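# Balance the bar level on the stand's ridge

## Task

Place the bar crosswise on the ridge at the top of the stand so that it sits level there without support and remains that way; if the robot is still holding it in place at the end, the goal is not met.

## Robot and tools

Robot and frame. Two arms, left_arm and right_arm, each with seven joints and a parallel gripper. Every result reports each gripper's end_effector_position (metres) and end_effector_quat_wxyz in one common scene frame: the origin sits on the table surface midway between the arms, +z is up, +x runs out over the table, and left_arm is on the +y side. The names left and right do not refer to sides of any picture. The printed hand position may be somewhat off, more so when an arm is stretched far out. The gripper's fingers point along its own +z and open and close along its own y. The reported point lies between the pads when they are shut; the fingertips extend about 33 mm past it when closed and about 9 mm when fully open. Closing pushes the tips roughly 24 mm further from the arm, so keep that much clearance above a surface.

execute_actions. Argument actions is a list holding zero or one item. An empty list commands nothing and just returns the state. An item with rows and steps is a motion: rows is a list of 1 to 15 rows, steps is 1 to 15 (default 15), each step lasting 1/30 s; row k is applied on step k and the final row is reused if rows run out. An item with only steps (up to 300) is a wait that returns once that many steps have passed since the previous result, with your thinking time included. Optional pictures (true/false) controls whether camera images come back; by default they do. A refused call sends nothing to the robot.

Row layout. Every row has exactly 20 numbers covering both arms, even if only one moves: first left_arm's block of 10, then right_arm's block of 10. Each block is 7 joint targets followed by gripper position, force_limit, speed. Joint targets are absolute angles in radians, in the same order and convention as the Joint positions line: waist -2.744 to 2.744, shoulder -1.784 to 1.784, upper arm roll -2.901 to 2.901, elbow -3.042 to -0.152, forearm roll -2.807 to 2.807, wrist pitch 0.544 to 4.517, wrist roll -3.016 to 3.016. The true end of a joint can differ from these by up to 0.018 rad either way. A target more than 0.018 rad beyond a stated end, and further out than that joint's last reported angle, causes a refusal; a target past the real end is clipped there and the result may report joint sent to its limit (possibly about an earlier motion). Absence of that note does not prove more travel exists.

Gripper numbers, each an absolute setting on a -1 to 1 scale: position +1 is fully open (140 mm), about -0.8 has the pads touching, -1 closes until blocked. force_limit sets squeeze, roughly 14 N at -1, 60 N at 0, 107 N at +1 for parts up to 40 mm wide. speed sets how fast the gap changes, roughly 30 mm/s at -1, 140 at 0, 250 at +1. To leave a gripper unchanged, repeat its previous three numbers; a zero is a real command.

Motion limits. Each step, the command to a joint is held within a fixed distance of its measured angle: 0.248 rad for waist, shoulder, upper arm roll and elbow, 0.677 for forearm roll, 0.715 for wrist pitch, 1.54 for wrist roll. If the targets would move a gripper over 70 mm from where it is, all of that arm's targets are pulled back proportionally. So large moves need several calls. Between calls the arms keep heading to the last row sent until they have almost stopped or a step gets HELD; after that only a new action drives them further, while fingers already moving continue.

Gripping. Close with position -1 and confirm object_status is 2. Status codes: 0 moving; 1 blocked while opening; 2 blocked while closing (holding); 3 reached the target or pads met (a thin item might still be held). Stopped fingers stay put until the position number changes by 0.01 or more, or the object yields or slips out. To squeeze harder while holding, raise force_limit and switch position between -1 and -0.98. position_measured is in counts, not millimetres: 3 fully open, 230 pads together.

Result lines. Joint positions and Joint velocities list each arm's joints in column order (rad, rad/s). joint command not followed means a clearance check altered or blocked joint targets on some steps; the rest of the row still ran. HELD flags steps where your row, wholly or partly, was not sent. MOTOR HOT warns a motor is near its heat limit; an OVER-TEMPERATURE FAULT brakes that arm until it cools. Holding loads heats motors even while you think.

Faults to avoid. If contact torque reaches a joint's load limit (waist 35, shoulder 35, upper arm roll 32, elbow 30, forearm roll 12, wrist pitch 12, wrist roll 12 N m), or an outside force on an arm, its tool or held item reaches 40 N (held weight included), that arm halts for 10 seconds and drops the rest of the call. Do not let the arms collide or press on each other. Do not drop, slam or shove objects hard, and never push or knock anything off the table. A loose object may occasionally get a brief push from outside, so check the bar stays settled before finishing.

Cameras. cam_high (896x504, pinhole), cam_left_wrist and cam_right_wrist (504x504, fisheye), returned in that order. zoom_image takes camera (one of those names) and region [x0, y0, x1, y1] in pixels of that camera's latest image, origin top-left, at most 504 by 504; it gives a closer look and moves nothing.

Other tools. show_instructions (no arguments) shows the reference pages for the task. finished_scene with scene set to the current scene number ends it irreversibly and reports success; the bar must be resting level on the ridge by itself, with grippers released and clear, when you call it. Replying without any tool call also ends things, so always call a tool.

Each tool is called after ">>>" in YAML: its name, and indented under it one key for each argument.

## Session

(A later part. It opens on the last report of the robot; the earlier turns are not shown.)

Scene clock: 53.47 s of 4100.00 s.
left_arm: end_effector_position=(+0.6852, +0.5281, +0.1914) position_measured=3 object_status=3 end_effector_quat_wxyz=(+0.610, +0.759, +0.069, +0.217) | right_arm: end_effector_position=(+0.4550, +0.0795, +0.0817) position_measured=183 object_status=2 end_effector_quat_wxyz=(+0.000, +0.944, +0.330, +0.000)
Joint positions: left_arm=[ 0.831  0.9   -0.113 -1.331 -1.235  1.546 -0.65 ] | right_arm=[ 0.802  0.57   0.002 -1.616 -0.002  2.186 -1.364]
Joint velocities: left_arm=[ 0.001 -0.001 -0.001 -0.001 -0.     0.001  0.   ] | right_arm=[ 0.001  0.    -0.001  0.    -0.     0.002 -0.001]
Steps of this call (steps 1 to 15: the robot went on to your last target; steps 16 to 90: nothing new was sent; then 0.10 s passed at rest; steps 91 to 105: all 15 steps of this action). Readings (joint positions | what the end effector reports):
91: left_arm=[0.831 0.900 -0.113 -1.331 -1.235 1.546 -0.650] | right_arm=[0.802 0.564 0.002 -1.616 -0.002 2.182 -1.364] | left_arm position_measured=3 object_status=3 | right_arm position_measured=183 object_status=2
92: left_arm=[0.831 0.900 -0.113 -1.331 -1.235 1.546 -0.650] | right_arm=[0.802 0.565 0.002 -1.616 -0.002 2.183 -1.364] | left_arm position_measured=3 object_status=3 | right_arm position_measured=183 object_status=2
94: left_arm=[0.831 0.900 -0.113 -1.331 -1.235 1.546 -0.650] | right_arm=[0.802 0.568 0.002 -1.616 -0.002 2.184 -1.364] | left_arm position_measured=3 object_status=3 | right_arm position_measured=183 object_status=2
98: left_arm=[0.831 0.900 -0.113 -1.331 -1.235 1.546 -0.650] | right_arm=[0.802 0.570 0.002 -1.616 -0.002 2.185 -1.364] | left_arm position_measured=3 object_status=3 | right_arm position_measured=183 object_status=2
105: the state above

>>> execute_actions:
  actions:
    - {"rows":[[0.831,0.9,-0.113,-1.331,-1.235,1.546,-0.65,1,0,0,0.8,0.578,0,-1.615,0,2.195,-1.36,-1,-0.6,-0.3]]}
  pictures: false

Scene clock: 56.07 s of 4100.00 s.
left_arm: end_effector_position=(+0.6852, +0.5281, +0.1914) position_measured=3 object_status=3 end_effector_quat_wxyz=(+0.610, +0.759, +0.069, +0.217) | right_arm: end_effector_position=(+0.4563, +0.0811, +0.0815) position_measured=183 object_status=2 end_effector_quat_wxyz=(-0.001, +0.944, +0.330, +0.002)
Joint positions: left_arm=[ 0.831  0.9   -0.113 -1.331 -1.235  1.546 -0.65 ] | right_arm=[ 0.802  0.572  0.002 -1.615 -0.002  2.192 -1.364]
Joint velocities: left_arm=[ 0.001 -0.001 -0.001  0.001  0.001  0.     0.   ] | right_arm=[ 0.     0.001 -0.     0.001 -0.001  0.001  0.   ]
Steps of this call (steps 1 to 15: the robot went on to your last target; steps 16 to 63: nothing new was sent; steps 64 to 78: all 15 steps of this action). Readings (joint positions | what the end effector reports):
64: left_arm=[0.831 0.900 -0.113 -1.331 -1.235 1.546 -0.650] | right_arm=[0.802 0.571 0.002 -1.616 -0.002 2.187 -1.364] | left_arm position_measured=3 object_status=3 | right_arm position_measured=183 object_status=2
65: left_arm=[0.831 0.900 -0.113 -1.331 -1.235 1.546 -0.650] | right_arm=[0.802 0.571 0.002 -1.615 -0.002 2.188 -1.364] | left_arm position_measured=3 object_status=3 | right_arm position_measured=183 object_status=2
67: left_arm=[0.831 0.900 -0.113 -1.331 -1.235 1.546 -0.650] | right_arm=[0.802 0.571 0.002 -1.615 -0.002 2.190 -1.364] | left_arm position_measured=3 object_status=3 | right_arm position_measured=183 object_status=2
71: left_arm=[0.831 0.900 -0.113 -1.331 -1.235 1.546 -0.650] | right_arm=[0.802 0.572 0.002 -1.615 -0.002 2.191 -1.364] | left_arm position_measured=3 object_status=3 | right_arm position_measured=183 object_status=2
78: the state above

>>> execute_actions:
  actions:
    - {"rows":[[0.831,0.9,-0.113,-1.331,-1.235,1.546,-0.65,1,0,0,0.8,0.571,0,-1.615,0,2.185,-1.36,-1,-0.6,-0.3]]}
  pictures: false

>>> execute_actions:
  actions:
    - {"rows":[[0.831,0.9,-0.113,-1.331,-1.235,1.546,-0.65,1,0,0,0.8,0.571,0,-1.615,0,2.185,-1.36,-0.4,-1,-1]],"steps":6}
  pictures: false

>>> execute_actions:
  actions:
    - {"rows":[[0.831,0.9,-0.113,-1.331,-1.235,1.546,-0.65,1,0,0,0.8,0.571,0,-1.615,0,2.185,-1.36,-1,-1,-0.5]],"steps":8}

Scene clock: 65.23 s of 4100.00 s.
left_arm: end_effector_position=(+0.6852, +0.5281, +0.1914) position_measured=3 object_status=3 end_effector_quat_wxyz=(+0.610, +0.759, +0.069, +0.217) | right_arm: end_effector_position=(+0.4559, +0.0806, +0.0816) position_measured=183 object_status=2 end_effector_quat_wxyz=(-0.001, +0.944, +0.330, +0.002)
Joint positions: left_arm=[ 0.831  0.9   -0.113 -1.331 -1.235  1.546 -0.65 ] | right_arm=[ 0.802  0.571  0.002 -1.615 -0.002  2.19  -1.364]
Joint velocities: left_arm=[-0.    -0.     0.     0.     0.001  0.     0.   ] | right_arm=[ 0.    -0.001 -0.     0.     0.     0.    -0.   ]
Steps of this call (steps 1 to 15: the robot went on to your last target; steps 16 to 90: nothing new was sent; then 5.67 s passed at rest; steps 91 to 105: all 15 steps of this action). Readings (joint positions | what the end effector reports):
91: left_arm=[0.831 0.900 -0.113 -1.331 -1.235 1.546 -0.650] | right_arm=[0.802 0.572 0.002 -1.615 -0.002 2.192 -1.364] | left_arm position_measured=3 object_status=3 | right_arm position_measured=183 object_status=2
92: left_arm=[0.831 0.900 -0.113 -1.331 -1.235 1.546 -0.650] | right_arm=[0.802 0.572 0.002 -1.615 -0.002 2.192 -1.364] | left_arm position_measured=3 object_status=3 | right_arm position_measured=183 object_status=2
94: left_arm=[0.831 0.900 -0.113 -1.331 -1.235 1.546 -0.650] | right_arm=[0.802 0.572 0.002 -1.615 -0.002 2.191 -1.364] | left_arm position_measured=3 object_status=3 | right_arm position_measured=183 object_status=2
98: left_arm=[0.831 0.900 -0.113 -1.331 -1.235 1.546 -0.650] | right_arm=[0.802 0.572 0.002 -1.615 -0.002 2.190 -1.364] | left_arm position_measured=3 object_status=3 | right_arm position_measured=183 object_status=2
105: the state above

Scene clock: 65.43 s of 4100.00 s.
left_arm: end_effector_position=(+0.6852, +0.5281, +0.1914) position_measured=3 object_status=3 end_effector_quat_wxyz=(+0.610, +0.759, +0.069, +0.217) | right_arm: end_effector_position=(+0.4557, +0.0803, +0.0815) position_measured=179 object_status=0 end_effector_quat_wxyz=(-0.000, +0.944, +0.330, +0.001)
Joint positions: left_arm=[ 0.831  0.9   -0.113 -1.331 -1.235  1.546 -0.65 ] | right_arm=[ 0.802  0.571  0.002 -1.615 -0.002  2.188 -1.364]
Joint velocities: left_arm=[ 0.     0.001 -0.001  0.001  0.    -0.    -0.003] | right_arm=[ 0.002 -0.     0.002  0.     0.    -0.003 -0.   ]
Steps of this call (steps 1 to 6: all 6 steps of this action). Readings (joint positions | what the end effector reports):
1: left_arm=[0.831 0.900 -0.113 -1.331 -1.235 1.546 -0.650] | right_arm=[0.802 0.571 0.002 -1.615 -0.002 2.190 -1.364] | left_arm position_measured=3 object_status=3 | right_arm position_measured=183 object_status=0
2: left_arm=[0.831 0.900 -0.113 -1.331 -1.235 1.546 -0.650] | right_arm=[0.802 0.571 0.002 -1.615 -0.002 2.189 -1.364] | left_arm position_measured=3 object_status=3 | right_arm position_measured=183 object_status=0
4: left_arm=[0.831 0.900 -0.113 -1.331 -1.235 1.546 -0.650] | right_arm=[0.802 0.571 0.002 -1.615 -0.002 2.189 -1.364] | left_arm position_measured=3 object_status=3 | right_arm position_measured=179 object_status=0
6: the state above

Scene clock: 65.70 s of 4100.00 s.
left_arm: end_effector_position=(+0.6852, +0.5281, +0.1914) position_measured=3 object_status=3 end_effector_quat_wxyz=(+0.610, +0.759, +0.069, +0.217) | right_arm: end_effector_position=(+0.4557, +0.0803, +0.0815) position_measured=181 object_status=0 end_effector_quat_wxyz=(-0.000, +0.944, +0.330, +0.001)
Joint positions: left_arm=[ 0.831  0.9   -0.113 -1.331 -1.235  1.546 -0.65 ] | right_arm=[ 0.802  0.571  0.002 -1.615 -0.002  2.188 -1.364]
Joint velocities: left_arm=[-0.     0.     0.    -0.002  0.001  0.    -0.002] | right_arm=[-0.     0.001 -0.     0.001 -0.    -0.001 -0.001]
Steps of this call (steps 1 to 8: all 8 steps of this action). Readings (joint positions | what the end effector reports):
1: left_arm=[0.831 0.900 -0.113 -1.331 -1.235 1.546 -0.650] | right_arm=[0.802 0.571 0.002 -1.615 -0.002 2.188 -1.364] | left_arm position_measured=3 object_status=3 | right_arm position_measured=179 object_status=0
2: left_arm=[0.831 0.900 -0.113 -1.331 -1.235 1.546 -0.650] | right_arm=[0.802 0.571 0.002 -1.615 -0.002 2.188 -1.364] | left_arm position_measured=3 object_status=3 | right_arm position_measured=181 object_status=0
4: left_arm=[0.831 0.900 -0.113 -1.331 -1.235 1.546 -0.650] | right_arm=[0.802 0.571 0.002 -1.615 -0.002 2.188 -1.364] | left_arm position_measured=3 object_status=3 | right_arm position_measured=181 object_status=0
8: the state above

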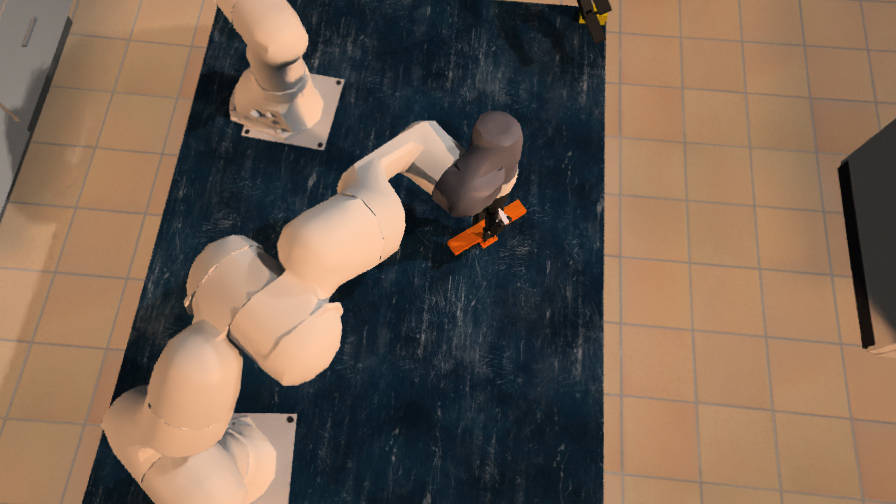

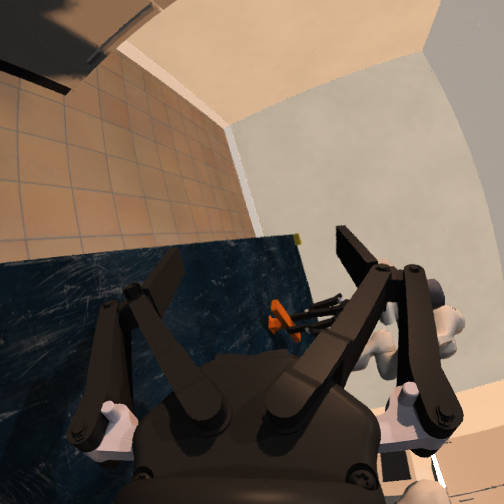

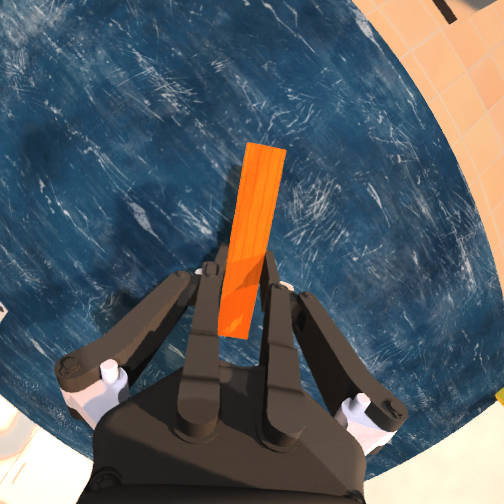

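>>> execute_actions:
  actions:
    - {"rows":[[0.831,0.9,-0.113,-1.331,-1.235,1.546,-0.65,1,0,0,0.8,0.571,0,-1.615,0,2.185,-1.36,0.3,-1,-0.8]]}
  pictures: false

>>> execute_actions:
  actions:
    - {"steps":10}
  pictures: false

>>> execute_actions:
  actions:
    - {"rows":[[0.831,0.9,-0.113,-1.331,-1.235,1.546,-0.65,1,0,0,0.8,0.48,0,-1.615,0,2.095,-1.36,0.3,-1,-0.8]]}
  pictures: false

>>> execute_actions:
  actions:
    - {"steps":20}

Scene clock: 70.40 s of 4100.00 s.
left_arm: end_effector_position=(+0.6852, +0.5281, +0.1914) position_measured=3 object_status=3 end_effector_quat_wxyz=(+0.610, +0.759, +0.069, +0.217) | right_arm: end_effector_position=(+0.4555, +0.0801, +0.0815) position_measured=142 object_status=0 end_effector_quat_wxyz=(-0.000, +0.944, +0.330, +0.001)
Joint positions: left_arm=[ 0.831  0.9   -0.113 -1.331 -1.235  1.546 -0.65 ] | right_arm=[ 0.802  0.571  0.002 -1.615 -0.002  2.188 -1.364]
Joint velocities: left_arm=[ 0.    -0.001  0.001 -0.001  0.001 -0.001  0.001] | right_arm=[ 0.    -0.    -0.001  0.001  0.001 -0.     0.002]
Steps of this call (steps 1 to 15: the robot went on to your last target; steps 16 to 90: nothing new was sent; then 1.20 s passed at rest; steps 91 to 105: all 15 steps of this action). Readings (joint positions | what the end effector reports):
91: left_arm=[0.831 0.900 -0.113 -1.331 -1.235 1.546 -0.650] | right_arm=[0.802 0.571 0.002 -1.615 -0.002 2.188 -1.364] | left_arm position_measured=3 object_status=3 | right_arm position_measured=181 object_status=0
92: left_arm=[0.831 0.900 -0.113 -1.331 -1.235 1.546 -0.650] | right_arm=[0.802 0.571 0.002 -1.615 -0.002 2.188 -1.364] | left_arm position_measured=3 object_status=3 | right_arm position_measured=181 object_status=0
94: left_arm=[0.831 0.900 -0.113 -1.331 -1.235 1.546 -0.650] | right_arm=[0.802 0.571 0.002 -1.615 -0.002 2.188 -1.364] | left_arm position_measured=3 object_status=3 | right_arm position_measured=174 object_status=0
98: left_arm=[0.831 0.900 -0.113 -1.331 -1.235 1.546 -0.650] | right_arm=[0.802 0.571 0.002 -1.615 -0.002 2.188 -1.364] | left_arm position_measured=3 object_status=3 | right_arm position_measured=162 object_status=0
105: the state above

Scene clock: 70.73 s of 4100.00 s.
left_arm: end_effector_position=(+0.6852, +0.5281, +0.1914) position_measured=3 object_status=3 end_effector_quat_wxyz=(+0.610, +0.759, +0.069, +0.217) | right_arm: end_effector_position=(+0.4555, +0.0801, +0.0814) position_measured=114 object_status=0 end_effector_quat_wxyz=(-0.000, +0.944, +0.330, +0.001)
Joint positions: left_arm=[ 0.831  0.9   -0.113 -1.331 -1.235  1.546 -0.65 ] | right_arm=[ 0.802  0.571  0.002 -1.615 -0.002  2.187 -1.364]
Joint velocities: left_arm=[-0.001 -0.    -0.     0.    -0.    -0.    -0.001] | right_arm=[-0.001  0.002 -0.    -0.     0.     0.001 -0.001]
Steps of this call (steps 1 to 10: the robot went on to your last target). Readings (joint positions | what the end effector reports):
1: left_arm=[0.831 0.900 -0.113 -1.331 -1.235 1.546 -0.650] | right_arm=[0.802 0.571 0.002 -1.615 -0.002 2.188 -1.364] | left_arm position_measured=3 object_status=3 | right_arm position_measured=140 object_status=0
2: left_arm=[0.831 0.900 -0.113 -1.331 -1.235 1.546 -0.650] | right_arm=[0.802 0.571 0.002 -1.615 -0.002 2.188 -1.364] | left_arm position_measured=3 object_status=3 | right_arm position_measured=137 object_status=0
4: left_arm=[0.831 0.900 -0.113 -1.331 -1.235 1.546 -0.650] | right_arm=[0.802 0.571 0.002 -1.615 -0.002 2.188 -1.364] | left_arm position_measured=3 object_status=3 | right_arm position_measured=131 object_status=0
8: left_arm=[0.831 0.900 -0.113 -1.331 -1.235 1.546 -0.650] | right_arm=[0.802 0.571 0.002 -1.615 -0.002 2.187 -1.364] | left_arm position_measured=3 object_status=3 | right_arm position_measured=120 object_status=0
10: the state above

Scene clock: 71.23 s of 4100.00 s.
left_arm: end_effector_position=(+0.6852, +0.5281, +0.1914) position_measured=3 object_status=3 end_effector_quat_wxyz=(+0.610, +0.759, +0.069, +0.217) | right_arm: end_effector_position=(+0.4523, +0.0761, +0.1390) position_measured=91 object_status=3 end_effector_quat_wxyz=(-0.003, +0.944, +0.330, +0.005)
Joint positions: left_arm=[ 0.831  0.9   -0.113 -1.331 -1.235  1.546 -0.65 ] | right_arm=[ 0.802  0.478  0.002 -1.613 -0.002  2.103 -1.364]
Joint velocities: left_arm=[-0.001 -0.    -0.001  0.    -0.     0.001  0.   ] | right_arm=[ 0.001  0.011  0.001 -0.006 -0.001 -0.035  0.   ]
Steps of this call (steps 1 to 15: all 15 steps of this action). Readings (joint positions | what the end effector reports):
1: left_arm=[0.831 0.900 -0.113 -1.331 -1.235 1.546 -0.650] | right_arm=[0.802 0.563 0.002 -1.620 -0.002 2.174 -1.364] | left_arm position_measured=3 object_status=3 | right_arm position_measured=111 object_status=0
2: left_arm=[0.831 0.900 -0.113 -1.331 -1.235 1.546 -0.650] | right_arm=[0.802 0.546 0.002 -1.625 -0.002 2.158 -1.364] | left_arm position_measured=3 object_status=3 | right_arm position_measured=108 object_status=0
4: left_arm=[0.831 0.900 -0.113 -1.331 -1.235 1.546 -0.650] | right_arm=[0.802 0.509 0.002 -1.621 -0.002 2.138 -1.364] | left_arm position_measured=3 object_status=3 | right_arm position_measured=103 object_status=0
8: left_arm=[0.831 0.900 -0.113 -1.331 -1.235 1.546 -0.650] | right_arm=[0.802 0.475 0.002 -1.611 -0.002 2.118 -1.364] | left_arm position_measured=3 object_status=3 | right_arm position_measured=92 object_status=0
15: the state above

Scene clock: 71.90 s of 4100.00 s.
left_arm: end_effector_position=(+0.6852, +0.5281, +0.1914) position_measured=3 object_status=3 end_effector_quat_wxyz=(+0.610, +0.759, +0.069, +0.217) | right_arm: end_effector_position=(+0.4511, +0.0747, +0.1381) position_measured=91 object_status=3 end_effector_quat_wxyz=(-0.001, +0.944, +0.330, +0.003)
Joint positions: left_arm=[ 0.831  0.9   -0.113 -1.331 -1.235  1.546 -0.65 ] | right_arm=[ 0.802  0.479  0.002 -1.613 -0.002  2.098 -1.364]
Joint velocities: left_arm=[ 0.     0.002  0.     0.001 -0.     0.001 -0.002] | right_arm=[ 0.001  0.     0.001 -0.001  0.001 -0.001 -0.   ]
Steps of this call (steps 1 to 15: the robot went on to your last target; steps 16 to 20: nothing new was sent). Readings (joint positions | what the end effector reports):
1: left_arm=[0.831 0.900 -0.113 -1.331 -1.235 1.546 -0.650] | right_arm=[0.802 0.478 0.002 -1.613 -0.002 2.102 -1.364] | left_arm position_measured=3 object_status=3 | right_arm position_measured=91 object_status=3
2: left_arm=[0.831 0.900 -0.113 -1.331 -1.235 1.546 -0.650] | right_arm=[0.802 0.479 0.002 -1.613 -0.002 2.101 -1.364] | left_arm position_measured=3 object_status=3 | right_arm position_measured=91 object_status=3
4: left_arm=[0.831 0.900 -0.113 -1.331 -1.235 1.546 -0.650] | right_arm=[0.802 0.479 0.002 -1.613 -0.002 2.100 -1.364] | left_arm position_measured=3 object_status=3 | right_arm position_measured=91 object_status=3
8: left_arm=[0.831 0.900 -0.113 -1.331 -1.235 1.546 -0.650] | right_arm=[0.802 0.479 0.002 -1.613 -0.002 2.099 -1.364] | left_arm position_measured=3 object_status=3 | right_arm position_measured=91 object_status=3
20: the state above
All arms were judged still, so your last target was given up. Only a new action makes them travel on or press farther. Fingers that are still opening or closing keep moving.

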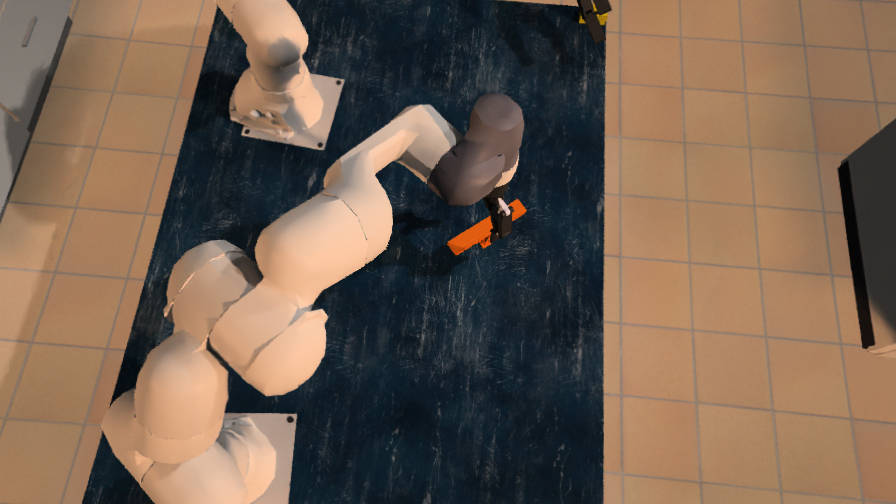

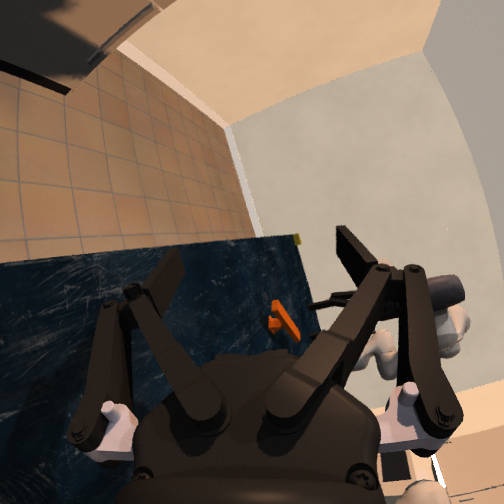

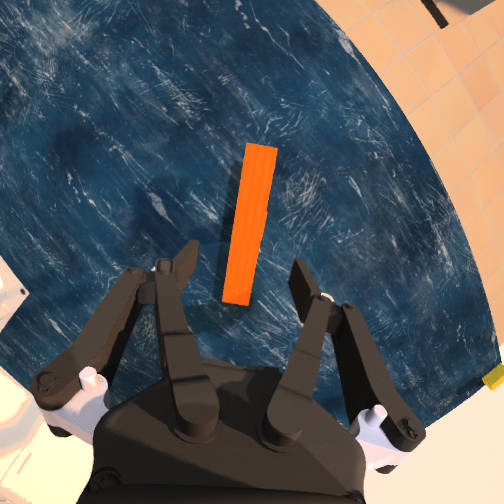

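>>> finished_scene:
  scene: 2

The scene is finished: the task was done.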